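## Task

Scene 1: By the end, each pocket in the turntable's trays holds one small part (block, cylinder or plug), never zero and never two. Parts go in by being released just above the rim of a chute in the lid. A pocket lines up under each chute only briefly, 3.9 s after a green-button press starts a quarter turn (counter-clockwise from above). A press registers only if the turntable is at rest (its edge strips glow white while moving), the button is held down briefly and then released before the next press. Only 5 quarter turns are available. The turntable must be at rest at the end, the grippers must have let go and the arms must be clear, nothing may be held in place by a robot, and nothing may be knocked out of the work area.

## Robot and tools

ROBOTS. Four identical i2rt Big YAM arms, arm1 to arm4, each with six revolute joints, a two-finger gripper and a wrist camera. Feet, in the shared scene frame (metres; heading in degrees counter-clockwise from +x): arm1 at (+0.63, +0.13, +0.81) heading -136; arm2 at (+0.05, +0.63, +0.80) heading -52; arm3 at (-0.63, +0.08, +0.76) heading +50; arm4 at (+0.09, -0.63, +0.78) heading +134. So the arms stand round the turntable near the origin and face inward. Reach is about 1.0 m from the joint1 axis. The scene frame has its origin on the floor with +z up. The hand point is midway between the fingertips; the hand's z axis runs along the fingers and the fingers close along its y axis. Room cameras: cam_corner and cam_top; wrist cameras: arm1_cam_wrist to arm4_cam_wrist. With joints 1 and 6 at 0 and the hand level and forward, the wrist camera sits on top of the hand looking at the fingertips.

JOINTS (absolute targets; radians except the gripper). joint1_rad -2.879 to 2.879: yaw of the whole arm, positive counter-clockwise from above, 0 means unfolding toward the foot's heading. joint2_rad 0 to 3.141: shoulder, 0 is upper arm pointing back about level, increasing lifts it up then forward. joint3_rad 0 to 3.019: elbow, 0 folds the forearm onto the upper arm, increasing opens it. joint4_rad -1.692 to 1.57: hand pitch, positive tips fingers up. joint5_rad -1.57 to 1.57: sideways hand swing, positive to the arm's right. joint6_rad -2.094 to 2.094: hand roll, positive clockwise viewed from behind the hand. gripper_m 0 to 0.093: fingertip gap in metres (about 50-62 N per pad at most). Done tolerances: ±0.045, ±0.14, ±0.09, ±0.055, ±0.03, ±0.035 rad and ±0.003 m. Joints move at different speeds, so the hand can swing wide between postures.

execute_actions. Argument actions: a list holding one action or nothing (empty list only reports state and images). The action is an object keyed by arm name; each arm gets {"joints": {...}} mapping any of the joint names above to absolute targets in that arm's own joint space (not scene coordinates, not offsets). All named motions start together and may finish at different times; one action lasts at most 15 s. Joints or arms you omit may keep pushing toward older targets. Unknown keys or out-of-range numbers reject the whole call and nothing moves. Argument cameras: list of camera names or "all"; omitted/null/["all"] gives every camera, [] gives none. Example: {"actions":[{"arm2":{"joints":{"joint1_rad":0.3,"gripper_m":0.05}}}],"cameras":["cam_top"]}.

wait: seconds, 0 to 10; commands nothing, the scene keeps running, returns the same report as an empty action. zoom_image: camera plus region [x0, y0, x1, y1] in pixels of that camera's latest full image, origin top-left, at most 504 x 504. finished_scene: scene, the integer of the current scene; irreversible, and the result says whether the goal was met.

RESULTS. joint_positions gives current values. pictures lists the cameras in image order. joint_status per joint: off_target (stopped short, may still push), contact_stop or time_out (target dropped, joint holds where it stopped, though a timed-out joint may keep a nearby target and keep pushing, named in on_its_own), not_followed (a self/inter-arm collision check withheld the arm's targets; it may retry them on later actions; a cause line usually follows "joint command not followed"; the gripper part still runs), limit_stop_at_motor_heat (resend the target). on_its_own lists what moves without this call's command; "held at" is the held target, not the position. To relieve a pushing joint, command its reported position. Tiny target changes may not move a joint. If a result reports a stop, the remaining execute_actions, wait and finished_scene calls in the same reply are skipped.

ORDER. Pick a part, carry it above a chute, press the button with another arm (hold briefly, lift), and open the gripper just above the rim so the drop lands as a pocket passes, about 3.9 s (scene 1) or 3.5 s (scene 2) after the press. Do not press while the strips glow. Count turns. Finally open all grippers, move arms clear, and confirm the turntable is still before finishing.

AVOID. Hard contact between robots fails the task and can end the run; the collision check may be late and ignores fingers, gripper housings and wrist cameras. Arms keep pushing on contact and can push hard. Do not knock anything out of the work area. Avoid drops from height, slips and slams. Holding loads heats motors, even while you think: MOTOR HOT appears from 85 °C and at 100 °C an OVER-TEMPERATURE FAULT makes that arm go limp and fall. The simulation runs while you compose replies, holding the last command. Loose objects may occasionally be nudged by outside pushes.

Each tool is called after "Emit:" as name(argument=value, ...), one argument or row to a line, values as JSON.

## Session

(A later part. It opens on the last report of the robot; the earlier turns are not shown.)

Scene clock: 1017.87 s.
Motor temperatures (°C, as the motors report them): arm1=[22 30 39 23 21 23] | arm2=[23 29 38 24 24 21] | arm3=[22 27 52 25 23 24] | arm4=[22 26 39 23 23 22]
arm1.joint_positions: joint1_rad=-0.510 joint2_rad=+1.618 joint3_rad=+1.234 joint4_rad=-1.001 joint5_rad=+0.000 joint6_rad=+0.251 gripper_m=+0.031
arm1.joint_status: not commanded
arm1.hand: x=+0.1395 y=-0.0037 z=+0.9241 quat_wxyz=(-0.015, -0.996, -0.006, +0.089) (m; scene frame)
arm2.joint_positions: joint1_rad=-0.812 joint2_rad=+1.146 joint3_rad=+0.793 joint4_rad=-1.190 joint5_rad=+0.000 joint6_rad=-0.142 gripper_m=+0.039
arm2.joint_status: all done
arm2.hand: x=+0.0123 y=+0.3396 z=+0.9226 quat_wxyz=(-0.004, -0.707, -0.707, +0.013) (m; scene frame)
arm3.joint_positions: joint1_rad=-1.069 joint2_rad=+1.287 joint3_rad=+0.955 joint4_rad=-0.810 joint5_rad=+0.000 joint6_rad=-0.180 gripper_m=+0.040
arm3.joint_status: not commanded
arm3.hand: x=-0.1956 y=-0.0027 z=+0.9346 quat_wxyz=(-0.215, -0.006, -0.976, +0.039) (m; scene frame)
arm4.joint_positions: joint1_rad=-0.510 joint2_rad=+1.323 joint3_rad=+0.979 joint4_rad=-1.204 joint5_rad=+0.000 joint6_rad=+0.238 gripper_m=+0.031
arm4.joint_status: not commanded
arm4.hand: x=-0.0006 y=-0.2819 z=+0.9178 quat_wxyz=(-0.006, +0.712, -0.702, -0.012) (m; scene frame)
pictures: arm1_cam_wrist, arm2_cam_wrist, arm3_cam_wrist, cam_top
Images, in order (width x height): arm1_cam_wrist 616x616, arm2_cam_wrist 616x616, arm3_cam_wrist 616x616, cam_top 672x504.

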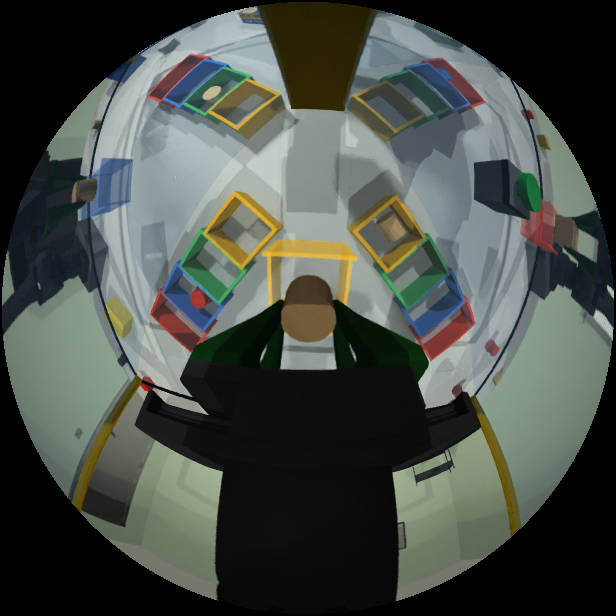

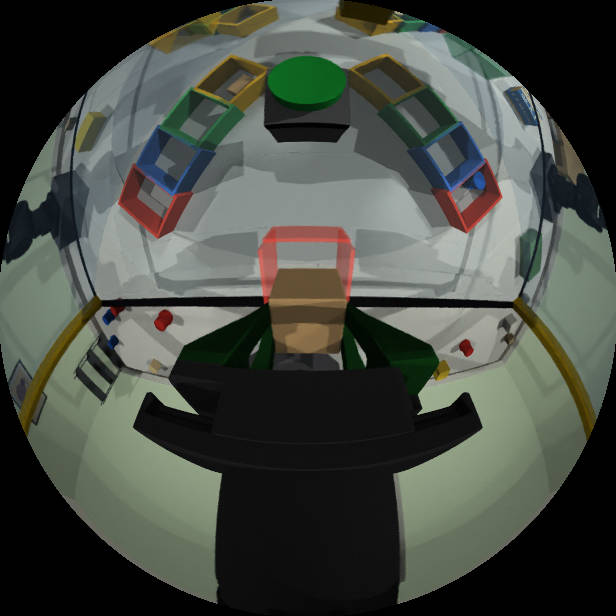

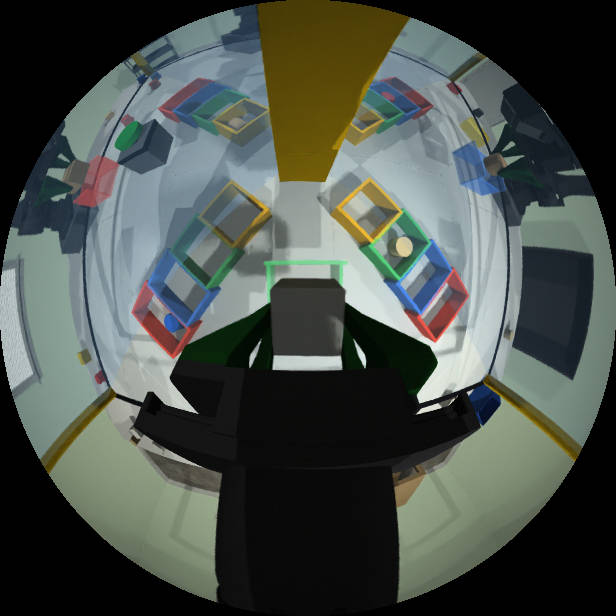

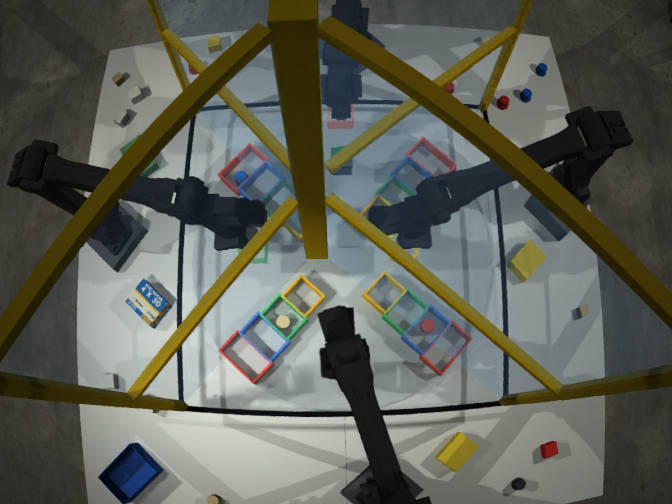

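Emit:
zoom_image(
  camera="arm2_cam_wrist",
  region=[245, 215, 371, 341],
)

Emit:
zoom_image(
  camera="arm3_cam_wrist",
  region=[245, 225, 371, 351],
)

Emit:
zoom_image(
  camera="arm1_cam_wrist",
  region=[245, 225, 371, 351],
)

Region (245, 215, 371, 341) of arm2_cam_wrist's 616x616 image, scaled by 4.000, with more detail than that image has.

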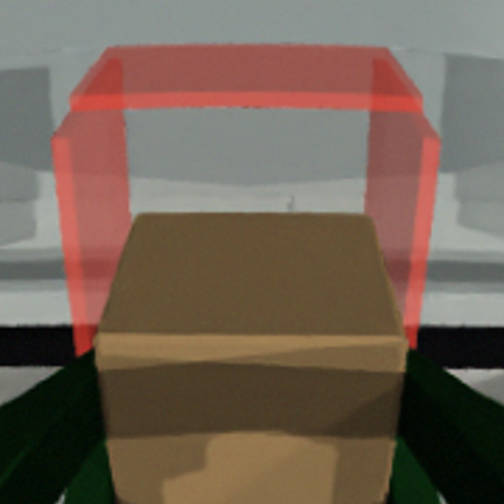

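Region (245, 225, 371, 351) of arm3_cam_wrist's 616x616 image, scaled by 4.000, with more detail than that image has.

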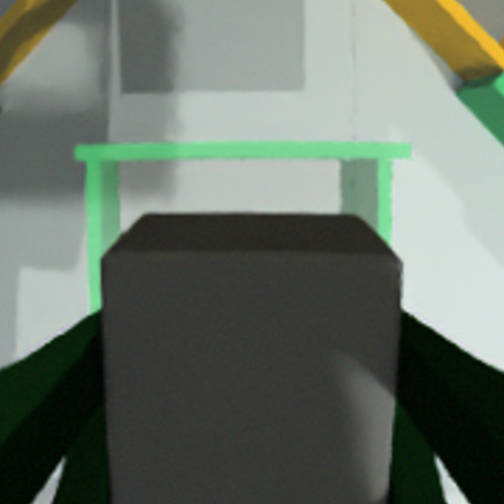

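Region (245, 225, 371, 351) of arm1_cam_wrist's 616x616 image, scaled by 4.000, with more detail than that image has.

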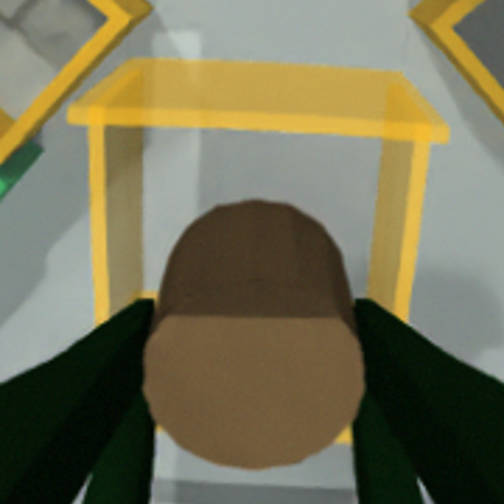

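Emit:
execute_actions(
  actions=[
    {"arm2":{"joints":{"joint1_rad":-0.762,"joint3_rad":1.20,"joint4_rad":-1.246,"joint6_rad":0.16}},"arm3":{"joints":{"joint2_rad":1.322}}},
  ],
  cameras=[],
)

Emit:
execute_actions(
  actions=[
    {"arm2":{"joints":{"joint2_rad":1.443}}},
  ],
)

Scene clock: 1030.67 s.
Motor temperatures (°C, as the motors report them): arm1=[22 30 39 23 21 23] | arm2=[23 28 38 24 24 21] | arm3=[22 27 52 25 23 24] | arm4=[22 26 39 23 23 22]
arm1.joint_positions: joint1_rad=-0.510 joint2_rad=+1.618 joint3_rad=+1.234 joint4_rad=-1.001 joint5_rad=+0.000 joint6_rad=+0.251 gripper_m=+0.031
arm1.joint_status: not commanded
arm1.hand: x=+0.1395 y=-0.0037 z=+0.9241 quat_wxyz=(-0.015, -0.996, -0.006, +0.089) (m; scene frame)
arm2.joint_positions: joint1_rad=-0.765 joint2_rad=+1.148 joint3_rad=+1.156 joint4_rad=-1.238 joint5_rad=+0.000 joint6_rad=+0.146 gripper_m=+0.039
arm2.joint_status: all done
arm2.hand: x=+0.0178 y=+0.2382 z=+1.0714 quat_wxyz=(-0.119, -0.775, -0.609, +0.119) (m; scene frame)
arm3.joint_positions: joint1_rad=-1.069 joint2_rad=+1.328 joint3_rad=+0.955 joint4_rad=-0.808 joint5_rad=+0.000 joint6_rad=-0.180 gripper_m=+0.040
arm3.joint_status: all done
arm3.hand: x=-0.1940 y=-0.0029 z=+0.9170 quat_wxyz=(-0.195, -0.006, -0.980, +0.035) (m; scene frame)
arm4.joint_positions: joint1_rad=-0.510 joint2_rad=+1.323 joint3_rad=+0.979 joint4_rad=-1.204 joint5_rad=+0.000 joint6_rad=+0.238 gripper_m=+0.031
arm4.joint_status: not commanded
arm4.hand: x=-0.0006 y=-0.2819 z=+0.9178 quat_wxyz=(-0.006, +0.712, -0.702, -0.012) (m; scene frame)
pictures: none
No camera images: the call's "cameras" was empty. Leave "cameras" out to get every camera's image.

Scene clock: 1031.87 s.
Motor temperatures (°C, as the motors report them): arm1=[22 30 39 23 21 23] | arm2=[23 28 39 24 24 21] | arm3=[22 27 52 25 23 24] | arm4=[22 26 39 23 23 22]
arm1.joint_positions: joint1_rad=-0.510 joint2_rad=+1.618 joint3_rad=+1.234 joint4_rad=-1.001 joint5_rad=+0.000 joint6_rad=+0.251 gripper_m=+0.031
arm1.joint_status: not commanded
arm1.hand: x=+0.1395 y=-0.0037 z=+0.9241 quat_wxyz=(-0.015, -0.996, -0.006, +0.089) (m; scene frame)
arm2.joint_positions: joint1_rad=-0.765 joint2_rad=+1.463 joint3_rad=+1.156 joint4_rad=-1.238 joint5_rad=+0.000 joint6_rad=+0.146 gripper_m=+0.039
arm2.joint_status: all done
arm2.hand: x=+0.0142 y=+0.2121 z=+0.9495 quat_wxyz=(-0.005, -0.787, -0.617, +0.011) (m; scene frame)
arm3.joint_positions: joint1_rad=-1.069 joint2_rad=+1.328 joint3_rad=+0.955 joint4_rad=-0.808 joint5_rad=+0.000 joint6_rad=-0.180 gripper_m=+0.040
arm3.joint_status: not commanded
arm3.hand: x=-0.1940 y=-0.0029 z=+0.9170 quat_wxyz=(-0.195, -0.006, -0.980, +0.035) (m; scene frame)
arm4.joint_positions: joint1_rad=-0.510 joint2_rad=+1.323 joint3_rad=+0.979 joint4_rad=-1.204 joint5_rad=+0.000 joint6_rad=+0.238 gripper_m=+0.031
arm4.joint_status: not commanded
arm4.hand: x=-0.0006 y=-0.2819 z=+0.9178 quat_wxyz=(-0.006, +0.712, -0.702, -0.012) (m; scene frame)
pictures: arm1_cam_wrist, arm2_cam_wrist, arm3_cam_wrist, arm4_cam_wrist, cam_corner, cam_top
Images, in order (width x height): arm1_cam_wrist 616x616, arm2_cam_wrist 616x616, arm3_cam_wrist 616x616, arm4_cam_wrist 616x616, cam_corner 672x504, cam_top 672x504.

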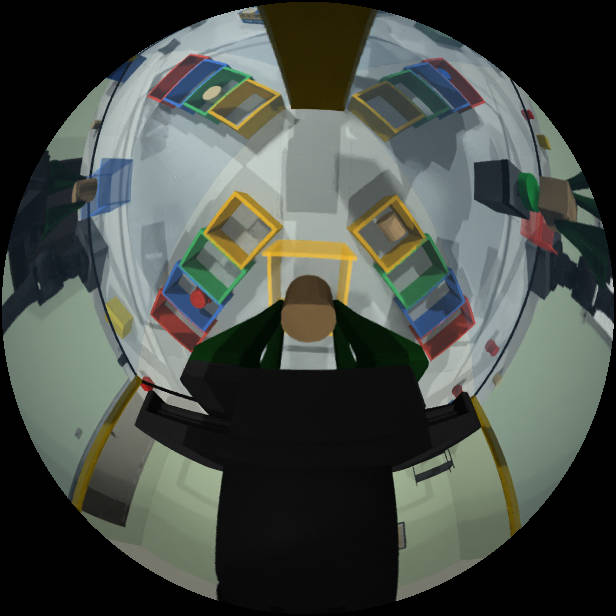

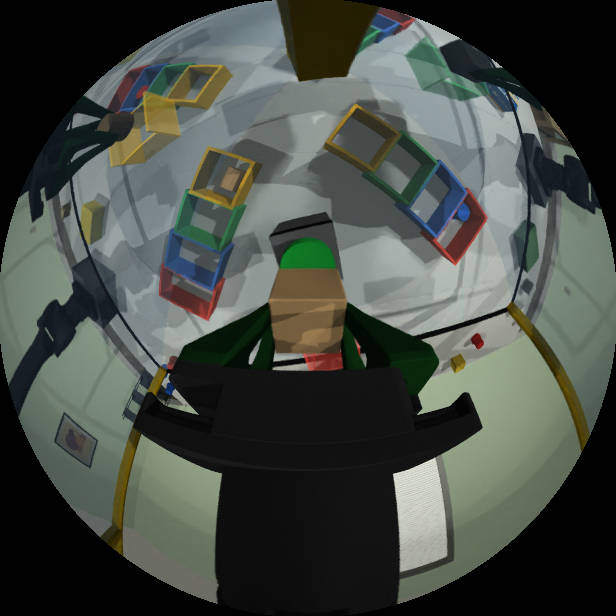

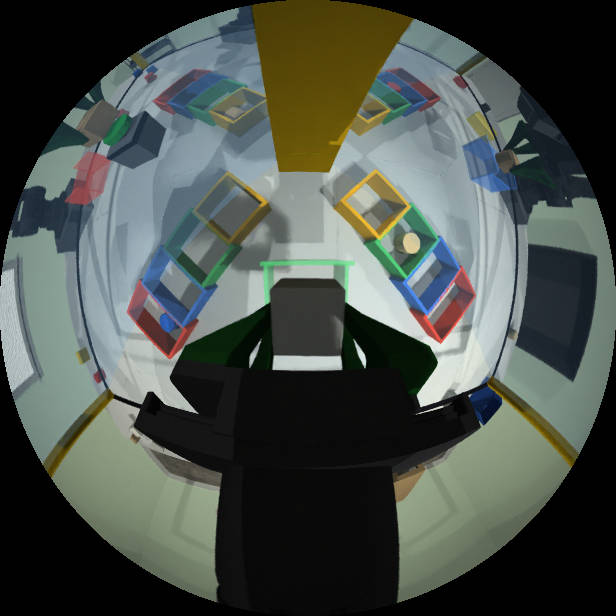

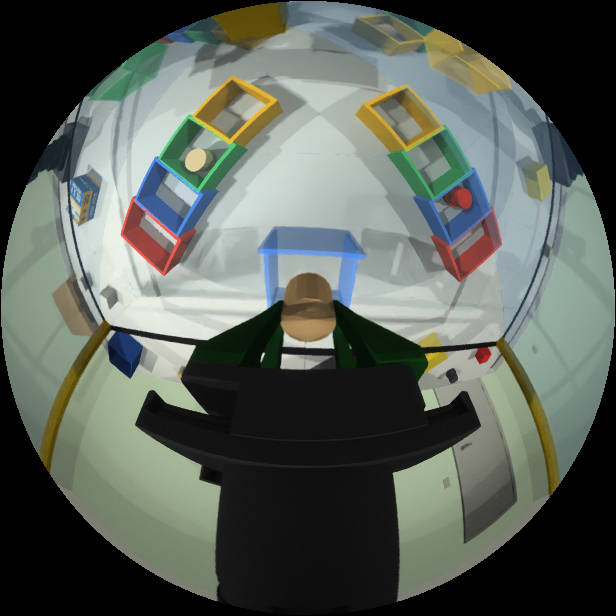

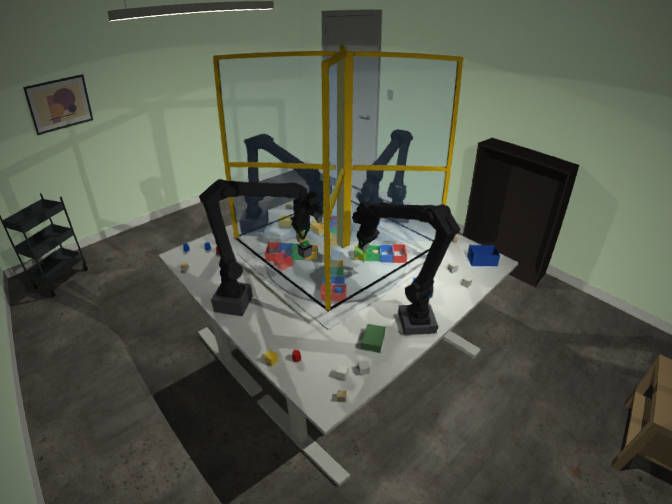

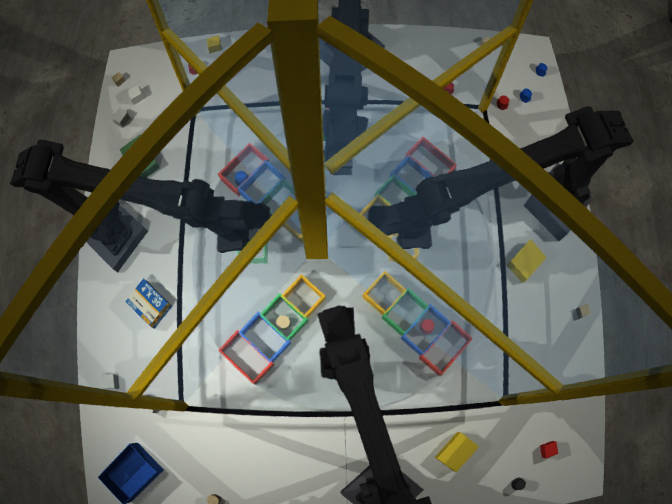

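Emit:
zoom_image(
  camera="arm3_cam_wrist",
  region=[245, 225, 371, 351],
)

Emit:
zoom_image(
  camera="arm1_cam_wrist",
  region=[460, 130, 616, 286],
)

Region (245, 225, 371, 351) of arm3_cam_wrist's 616x616 image, scaled by 4.000, with more detail than that image has.

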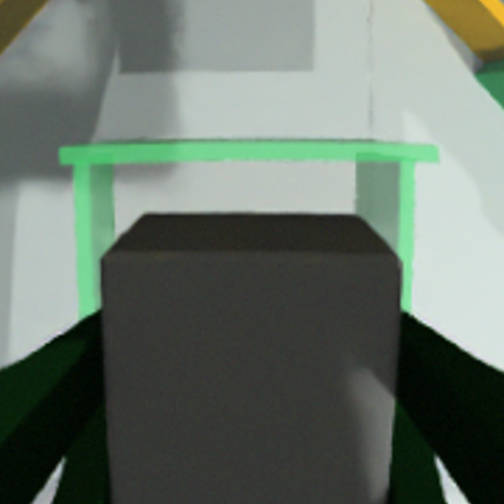

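Region (460, 130, 616, 286) of arm1_cam_wrist's 616x616 image, scaled by 3.231, with more detail than that image has.

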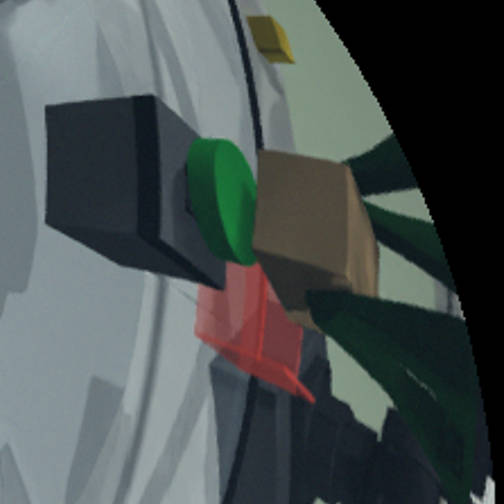

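Emit:
execute_actions(
  actions=[
    {"arm2":{"joints":{"joint2_rad":1.550,"joint3_rad":1.160}}},
  ],
  cameras=[],
)

Emit:
execute_actions(
  actions=[
    {"arm2":{"joints":{"joint2_rad":1.160,"joint4_rad":-1.178,"joint6_rad":-0.156}}},
  ],
  cameras=[],
)

Emit:
execute_actions(
  actions=[
    {"arm2":{"joints":{"joint1_rad":-0.814,"joint3_rad":0.802}}},
  ],
  cameras=["cam_top"],
)

Emit:
wait(
  seconds=0.77,
)

Emit:
execute_actions(
  actions=[
    {"arm1":{"joints":{"gripper_m":0.06}},"arm2":{"joints":{"gripper_m":0.06}},"arm3":{"joints":{"gripper_m":0.06}},"arm4":{"joints":{"gripper_m":0.06}}},
  ],
)

Scene clock: 1045.30 s.
Motor temperatures (°C, as the motors report them): arm1=[22 30 39 23 21 23] | arm2=[23 29 40 24 24 21] | arm3=[22 27 53 25 23 24] | arm4=[22 26 39 23 23 22]
arm1.joint_positions: joint1_rad=-0.510 joint2_rad=+1.618 joint3_rad=+1.234 joint4_rad=-1.001 joint5_rad=+0.000 joint6_rad=+0.251 gripper_m=+0.031
arm1.joint_status: not commanded
arm1.hand: x=+0.1395 y=-0.0037 z=+0.9241 quat_wxyz=(-0.015, -0.996, -0.006, +0.089) (m; scene frame)
arm2.joint_positions: joint1_rad=-0.765 joint2_rad=+1.504 joint3_rad=+1.162 joint4_rad=-1.241 joint5_rad=-0.002 joint6_rad=+0.146 gripper_m=+0.039
arm2.joint_status: all done
arm2.hand: x=+0.0142 y=+0.2103 z=+0.9349 quat_wxyz=(+0.008, -0.787, -0.617, -0.003) (m; scene frame)
arm3.joint_positions: joint1_rad=-1.069 joint2_rad=+1.328 joint3_rad=+0.955 joint4_rad=-0.808 joint5_rad=+0.000 joint6_rad=-0.180 gripper_m=+0.040
arm3.joint_status: not commanded
arm3.hand: x=-0.1940 y=-0.0029 z=+0.9170 quat_wxyz=(-0.195, -0.006, -0.980, +0.035) (m; scene frame)
arm4.joint_positions: joint1_rad=-0.510 joint2_rad=+1.323 joint3_rad=+0.979 joint4_rad=-1.204 joint5_rad=+0.000 joint6_rad=+0.238 gripper_m=+0.031
arm4.joint_status: not commanded
arm4.hand: x=-0.0006 y=-0.2819 z=+0.9178 quat_wxyz=(-0.006, +0.712, -0.702, -0.012) (m; scene frame)
pictures: none
No camera images: the call's "cameras" was empty. Leave "cameras" out to get every camera's image.

Scene clock: 1046.63 s.
Motor temperatures (°C, as the motors report them): arm1=[22 30 39 23 21 23] | arm2=[23 29 40 24 24 21] | arm3=[22 27 53 25 23 24] | arm4=[22 26 39 23 23 22]
arm1.joint_positions: joint1_rad=-0.510 joint2_rad=+1.618 joint3_rad=+1.234 joint4_rad=-1.001 joint5_rad=+0.000 joint6_rad=+0.251 gripper_m=+0.031
arm1.joint_status: not commanded
arm1.hand: x=+0.1395 y=-0.0037 z=+0.9241 quat_wxyz=(-0.015, -0.996, -0.006, +0.089) (m; scene frame)
arm2.joint_positions: joint1_rad=-0.765 joint2_rad=+1.150 joint3_rad=+1.149 joint4_rad=-1.194 joint5_rad=-0.002 joint6_rad=-0.141 gripper_m=+0.039
arm2.joint_status: all done
arm2.hand: x=+0.0172 y=+0.2292 z=+1.0710 quat_wxyz=(-0.112, -0.678, -0.711, +0.148) (m; scene frame)
arm3.joint_positions: joint1_rad=-1.069 joint2_rad=+1.328 joint3_rad=+0.955 joint4_rad=-0.808 joint5_rad=+0.000 joint6_rad=-0.180 gripper_m=+0.040
arm3.joint_status: not commanded
arm3.hand: x=-0.1940 y=-0.0029 z=+0.9170 quat_wxyz=(-0.195, -0.006, -0.980, +0.035) (m; scene frame)
arm4.joint_positions: joint1_rad=-0.510 joint2_rad=+1.323 joint3_rad=+0.979 joint4_rad=-1.204 joint5_rad=+0.000 joint6_rad=+0.238 gripper_m=+0.031
arm4.joint_status: not commanded
arm4.hand: x=-0.0006 y=-0.2819 z=+0.9178 quat_wxyz=(-0.006, +0.712, -0.702, -0.012) (m; scene frame)
pictures: none
No camera images: the call's "cameras" was empty. Leave "cameras" out to get every camera's image.

Scene clock: 1047.80 s.
Motor temperatures (°C, as the motors report them): arm1=[22 30 39 23 21 23] | arm2=[23 28 40 24 24 21] | arm3=[22 27 53 25 23 24] | arm4=[22 26 39 23 23 22]
arm1.joint_positions: joint1_rad=-0.510 joint2_rad=+1.618 joint3_rad=+1.234 joint4_rad=-1.001 joint5_rad=+0.000 joint6_rad=+0.251 gripper_m=+0.031
arm1.joint_status: not commanded
arm1.hand: x=+0.1395 y=-0.0037 z=+0.9241 quat_wxyz=(-0.015, -0.996, -0.006, +0.089) (m; scene frame)
arm2.joint_positions: joint1_rad=-0.812 joint2_rad=+1.156 joint3_rad=+0.794 joint4_rad=-1.189 joint5_rad=-0.002 joint6_rad=-0.142 gripper_m=+0.039
arm2.joint_status: all done
arm2.hand: x=+0.0124 y=+0.3394 z=+0.9200 quat_wxyz=(-0.002, -0.708, -0.707, +0.009) (m; scene frame)
arm3.joint_positions: joint1_rad=-1.069 joint2_rad=+1.328 joint3_rad=+0.955 joint4_rad=-0.808 joint5_rad=+0.000 joint6_rad=-0.180 gripper_m=+0.040
arm3.joint_status: not commanded
arm3.hand: x=-0.1940 y=-0.0029 z=+0.9170 quat_wxyz=(-0.195, -0.006, -0.980, +0.035) (m; scene frame)
arm4.joint_positions: joint1_rad=-0.510 joint2_rad=+1.323 joint3_rad=+0.979 joint4_rad=-1.204 joint5_rad=+0.000 joint6_rad=+0.238 gripper_m=+0.031
arm4.joint_status: not commanded
arm4.hand: x=-0.0006 y=-0.2819 z=+0.9178 quat_wxyz=(-0.006, +0.712, -0.702, -0.012) (m; scene frame)
pictures: cam_top
Images, in order (width x height): cam_top 672x504.

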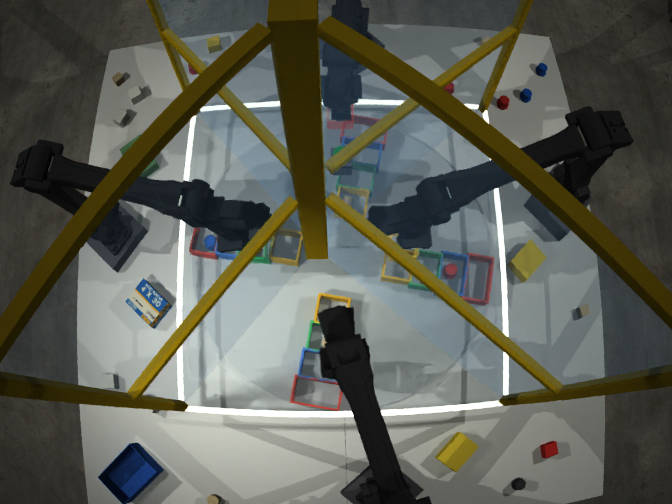

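Scene clock: 1048.60 s.
Motor temperatures (°C, as the motors report them): arm1=[22 30 39 23 21 23] | arm2=[23 28 40 24 24 21] | arm3=[22 27 53 25 23 24] | arm4=[22 26 39 23 23 22]
arm1.joint_positions: joint1_rad=-0.510 joint2_rad=+1.618 joint3_rad=+1.234 joint4_rad=-1.001 joint5_rad=+0.000 joint6_rad=+0.251 gripper_m=+0.031
arm1.joint_status: not commanded
arm1.hand: x=+0.1395 y=-0.0037 z=+0.9241 quat_wxyz=(-0.015, -0.996, -0.006, +0.089) (m; scene frame)
arm2.joint_positions: joint1_rad=-0.812 joint2_rad=+1.156 joint3_rad=+0.794 joint4_rad=-1.189 joint5_rad=-0.002 joint6_rad=-0.142 gripper_m=+0.039
arm2.joint_status: all done
arm2.hand: x=+0.0124 y=+0.3394 z=+0.9200 quat_wxyz=(-0.002, -0.708, -0.707, +0.009) (m; scene frame)
arm3.joint_positions: joint1_rad=-1.069 joint2_rad=+1.328 joint3_rad=+0.955 joint4_rad=-0.808 joint5_rad=+0.000 joint6_rad=-0.180 gripper_m=+0.040
arm3.joint_status: not commanded
arm3.hand: x=-0.1940 y=-0.0029 z=+0.9170 quat_wxyz=(-0.195, -0.006, -0.980, +0.035) (m; scene frame)
arm4.joint_positions: joint1_rad=-0.510 joint2_rad=+1.323 joint3_rad=+0.979 joint4_rad=-1.204 joint5_rad=+0.000 joint6_rad=+0.238 gripper_m=+0.031
arm4.joint_status: not commanded
arm4.hand: x=-0.0006 y=-0.2819 z=+0.9178 quat_wxyz=(-0.006, +0.712, -0.702, -0.012) (m; scene frame)
wait: 0.80 s; at rest by 0.27 s
pictures: arm1_cam_wrist, arm2_cam_wrist, arm3_cam_wrist, arm4_cam_wrist, cam_corner, cam_top
Images, in order (width x height): arm1_cam_wrist 616x616, arm2_cam_wrist 616x616, arm3_cam_wrist 616x616, arm4_cam_wrist 616x616, cam_corner 672x504, cam_top 672x504.

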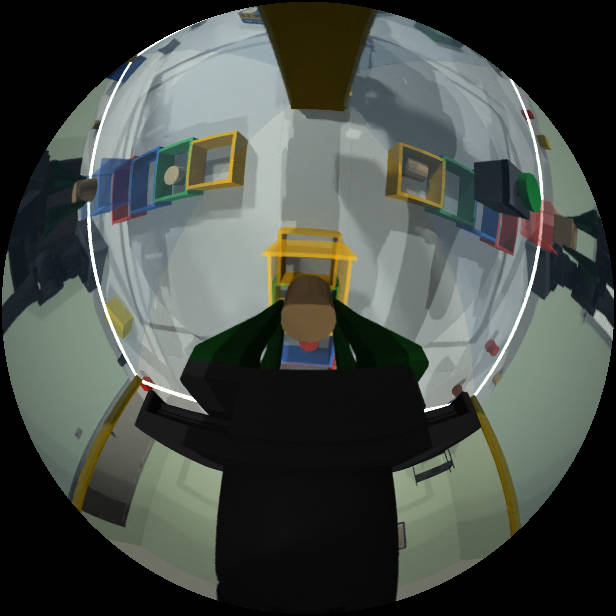

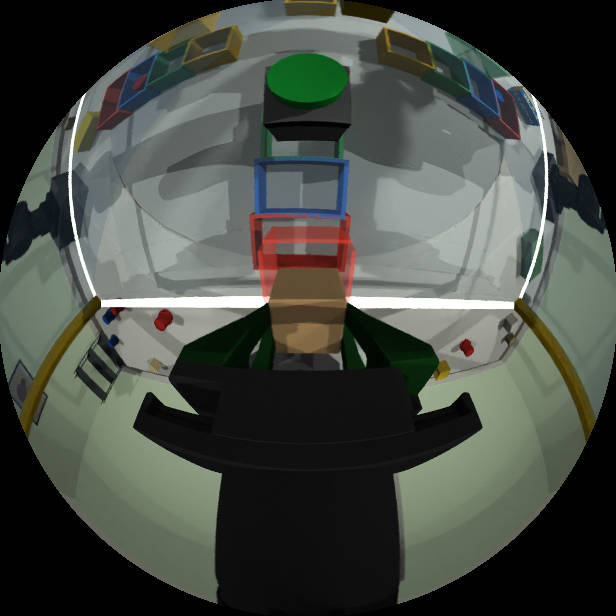

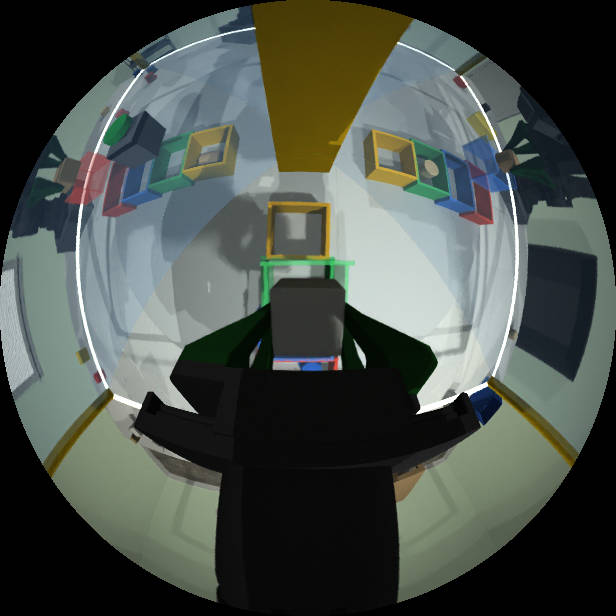

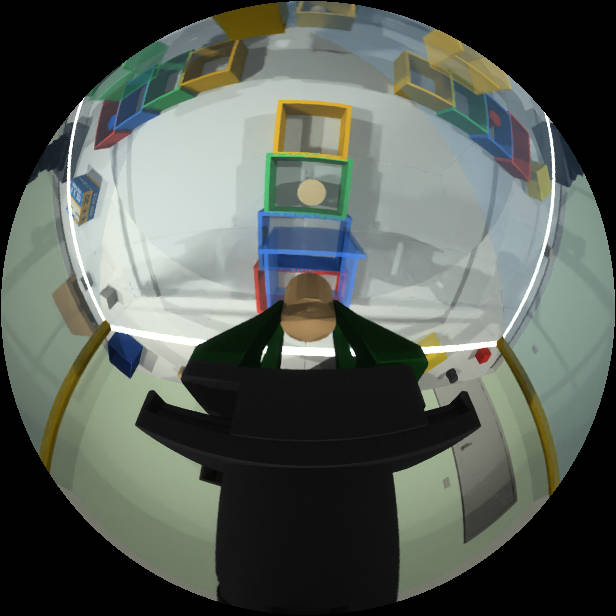

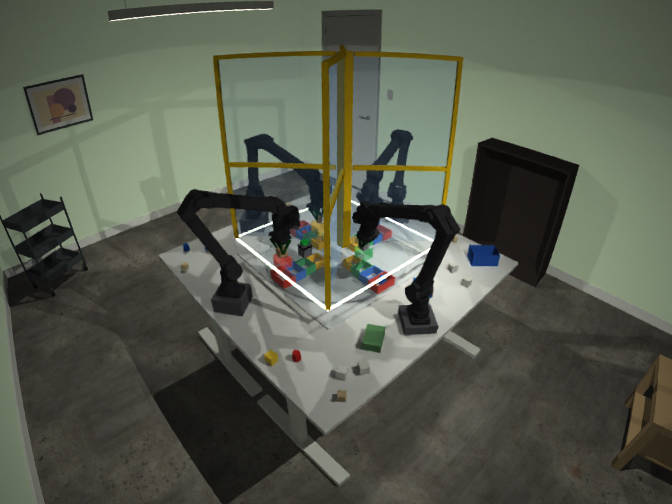

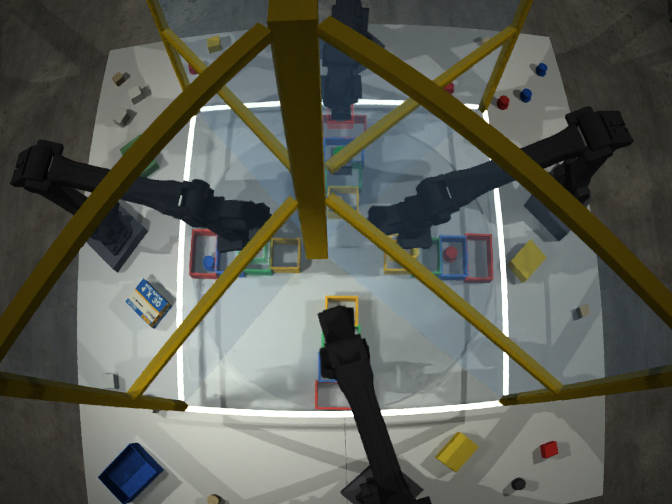

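Scene clock: 1049.17 s.
Motor temperatures (°C, as the motors report them): arm1=[22 30 39 23 21 23] | arm2=[23 28 40 24 24 21] | arm3=[22 27 53 25 23 24] | arm4=[22 26 39 23 23 22]
arm1.joint_positions: joint1_rad=-0.510 joint2_rad=+1.618 joint3_rad=+1.234 joint4_rad=-1.001 joint5_rad=+0.000 joint6_rad=+0.251 gripper_m=+0.060
arm1.joint_status: all done
arm1.hand: x=+0.1395 y=-0.0037 z=+0.9241 quat_wxyz=(-0.015, -0.996, -0.005, +0.089) (m; scene frame)
arm2.joint_positions: joint1_rad=-0.812 joint2_rad=+1.156 joint3_rad=+0.794 joint4_rad=-1.189 joint5_rad=-0.002 joint6_rad=-0.142 gripper_m=+0.060
arm2.joint_status: all done
arm2.hand: x=+0.0124 y=+0.3394 z=+0.9200 quat_wxyz=(-0.002, -0.708, -0.707, +0.009) (m; scene frame)
arm3.joint_positions: joint1_rad=-1.069 joint2_rad=+1.328 joint3_rad=+0.955 joint4_rad=-0.805 joint5_rad=+0.000 joint6_rad=-0.180 gripper_m=+0.060
arm3.joint_status: all done
arm3.hand: x=-0.1932 y=-0.0031 z=+0.9174 quat_wxyz=(-0.197, -0.006, -0.980, +0.036) (m; scene frame)
arm4.joint_positions: joint1_rad=-0.510 joint2_rad=+1.323 joint3_rad=+0.979 joint4_rad=-1.204 joint5_rad=+0.000 joint6_rad=+0.238 gripper_m=+0.060
arm4.joint_status: all done
arm4.hand: x=-0.0006 y=-0.2819 z=+0.9178 quat_wxyz=(-0.006, +0.712, -0.702, -0.012) (m; scene frame)
pictures: arm1_cam_wrist, arm2_cam_wrist, arm3_cam_wrist, arm4_cam_wrist, cam_corner, cam_top
Images, in order (width x height): arm1_cam_wrist 616x616, arm2_cam_wrist 616x616, arm3_cam_wrist 616x616, arm4_cam_wrist 616x616, cam_corner 672x504, cam_top 672x504.

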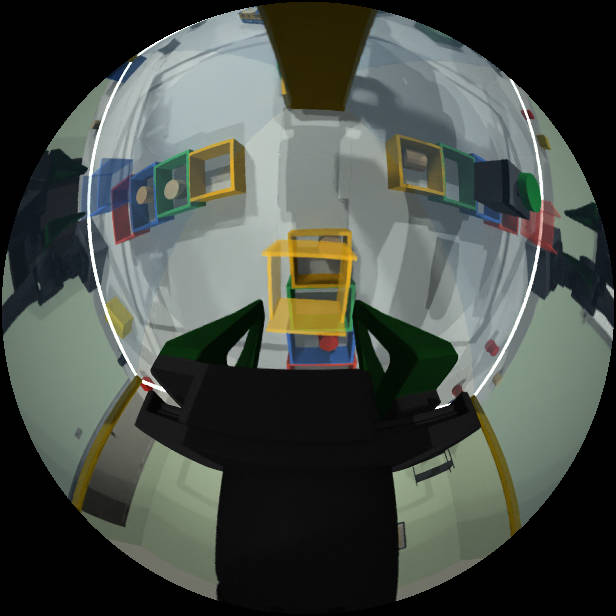

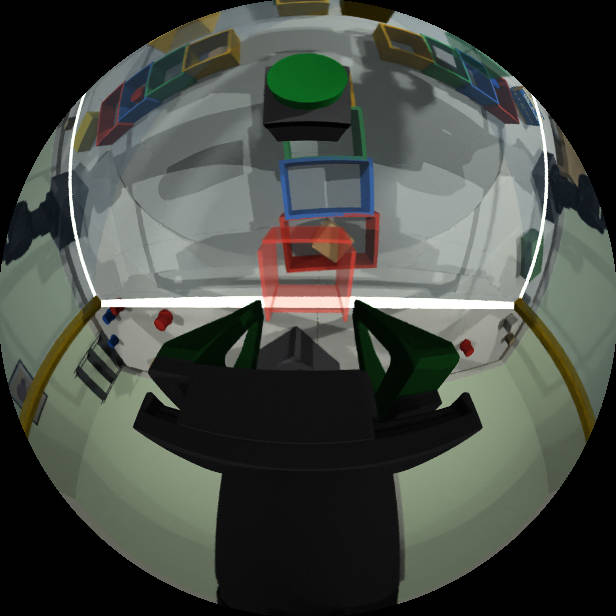

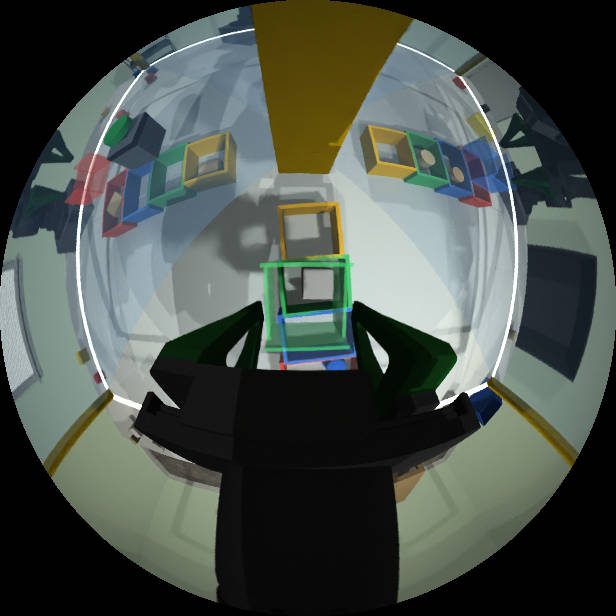

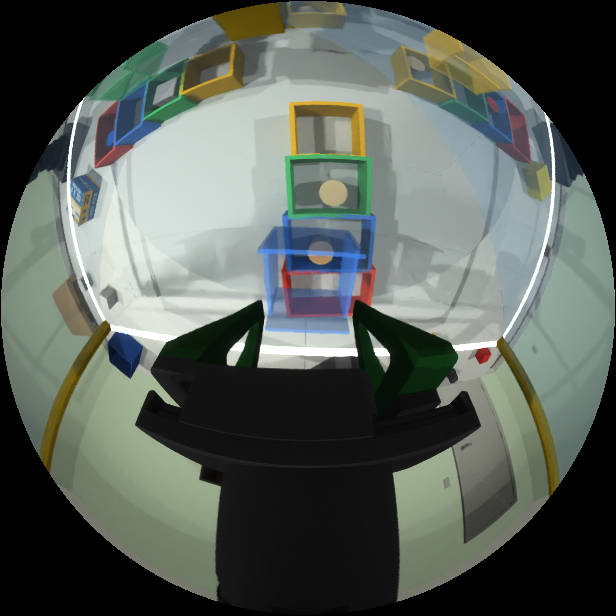

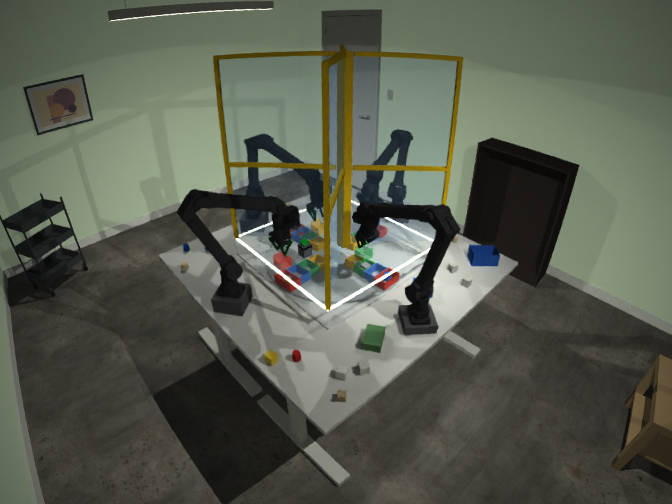

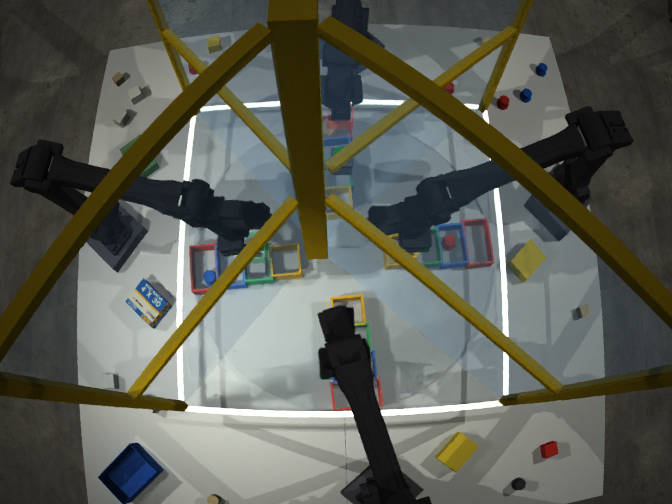

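Emit:
execute_actions(
  actions=[
    {"arm1":{"joints":{"joint1_rad":0.702,"joint2_rad":1.36,"joint4_rad":-1.45,"joint6_rad":0.0,"gripper_m":0.075}},"arm2":{"joints":{"joint1_rad":-2.212,"joint2_rad":1.25,"joint3_rad":1.20,"joint4_rad":-1.47,"joint6_rad":0.012,"gripper_m":0.075}},"arm3":{"joints":{"joint1_rad":-2.481,"joint2_rad":1.10,"joint4_rad":-1.45,"joint6_rad":0.0,"gripper_m":0.075}},"arm4":{"joints":{"joint1_rad":0.880,"joint2_rad":1.22,"joint6_rad":0.0,"gripper_m":0.07}}},
  ],
)

Scene clock: 1104.50 s.
Motor temperatures (°C, as the motors report them): arm1=[22 30 39 23 21 23] | arm2=[23 28 39 24 24 21] | arm3=[22 27 54 25 23 24] | arm4=[22 26 39 23 23 22]
arm1.joint_positions: joint1_rad=+0.698 joint2_rad=+1.354 joint3_rad=+1.234 joint4_rad=-1.441 joint5_rad=+0.000 joint6_rad=+0.009 gripper_m=+0.075
arm1.joint_status: all done
arm1.hand: x=+0.5898 y=-0.2614 z=+1.0234 quat_wxyz=(+0.002, -0.745, -0.667, -0.003) (m; scene frame)
arm2.joint_positions: joint1_rad=-2.213 joint2_rad=+1.259 joint3_rad=+1.164 joint4_rad=-1.456 joint5_rad=-0.001 joint6_rad=-0.001 gripper_m=+0.075
arm2.joint_status: all done
arm2.hand: x=-0.2997 y=+0.6200 z=+1.0302 quat_wxyz=(+0.002, -1.000, -0.014, +0.014) (m; scene frame)
arm3.joint_positions: joint1_rad=-2.475 joint2_rad=+1.101 joint3_rad=+0.968 joint4_rad=-1.440 joint5_rad=+0.000 joint6_rad=-0.010 gripper_m=+0.075
arm3.joint_status: all done
arm3.hand: x=-0.6405 y=-0.2060 z=+0.9667 quat_wxyz=(-0.003, -0.713, -0.701, -0.005) (m; scene frame)
arm4.joint_positions: joint1_rad=+0.881 joint2_rad=+1.224 joint3_rad=+0.979 joint4_rad=-1.204 joint5_rad=+0.000 joint6_rad=+0.006 gripper_m=+0.070
arm4.joint_status: all done
arm4.hand: x=-0.2674 y=-0.6561 z=+0.9511 quat_wxyz=(+0.001, +0.997, +0.033, -0.063) (m; scene frame)
pictures: arm1_cam_wrist, arm2_cam_wrist, arm3_cam_wrist, arm4_cam_wrist, cam_corner, cam_top
Images, in order (width x height): arm1_cam_wrist 616x616, arm2_cam_wrist 616x616, arm3_cam_wrist 616x616, arm4_cam_wrist 616x616, cam_corner 672x504, cam_top 672x504.

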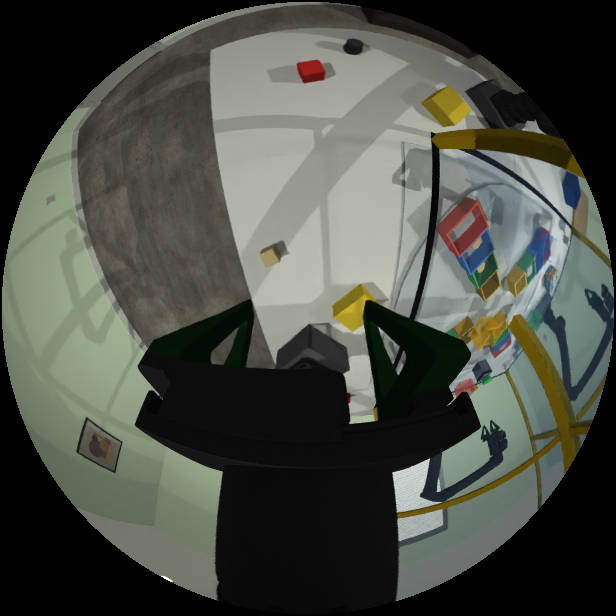

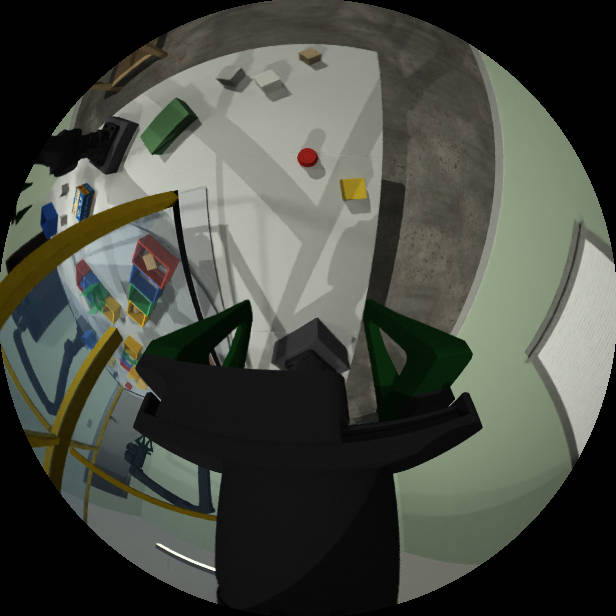

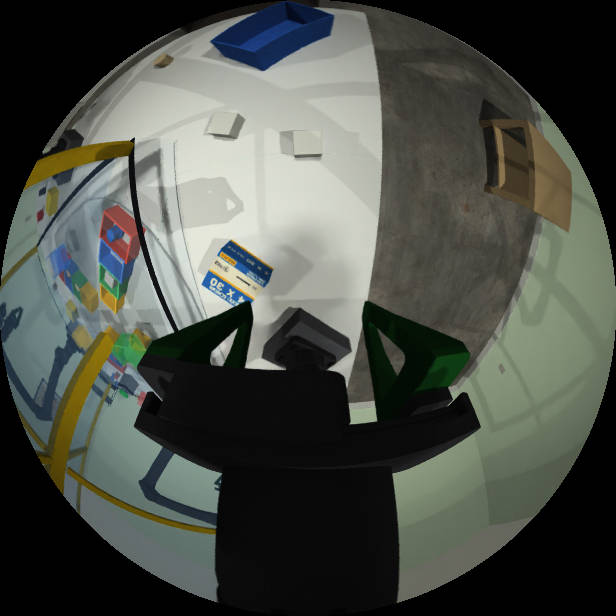

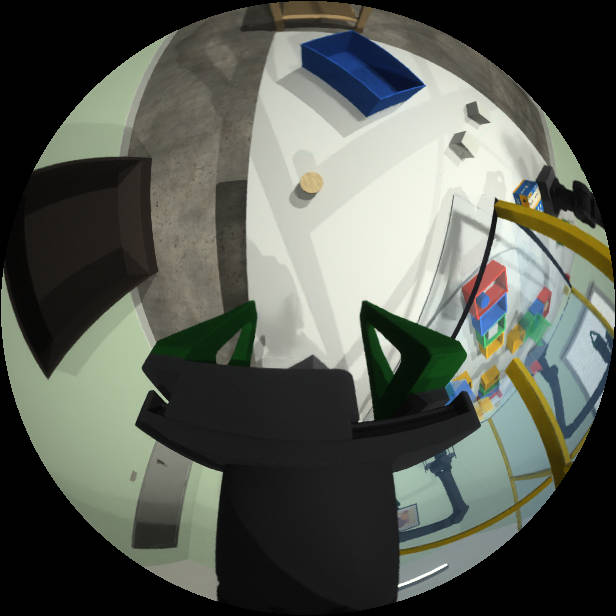

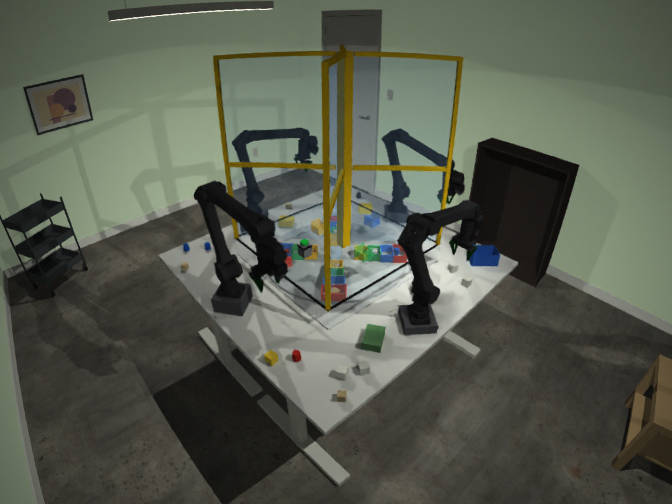

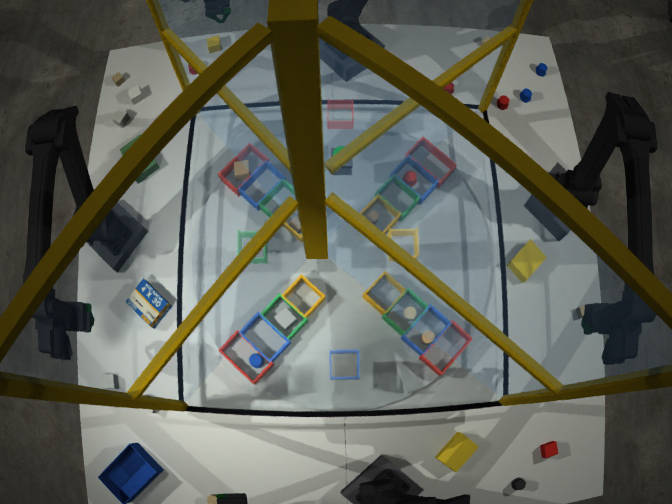

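Emit:
zoom_image(
  camera="arm1_cam_wrist",
  region=[275, 30, 359, 114],
)

Emit:
zoom_image(
  camera="cam_top",
  region=[200, 120, 490, 410],
)

Region (275, 30, 359, 114) of arm1_cam_wrist's 616x616 image, scaled by 6.000, with more detail than that image has.

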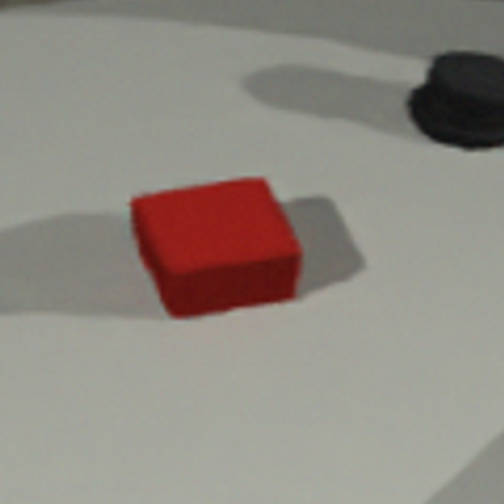

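Region (200, 120, 490, 410) of cam_top's 672x504 image, scaled by 1.738, with more detail than that image has.

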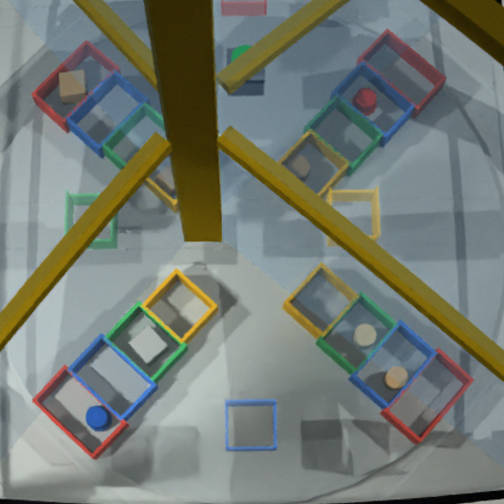

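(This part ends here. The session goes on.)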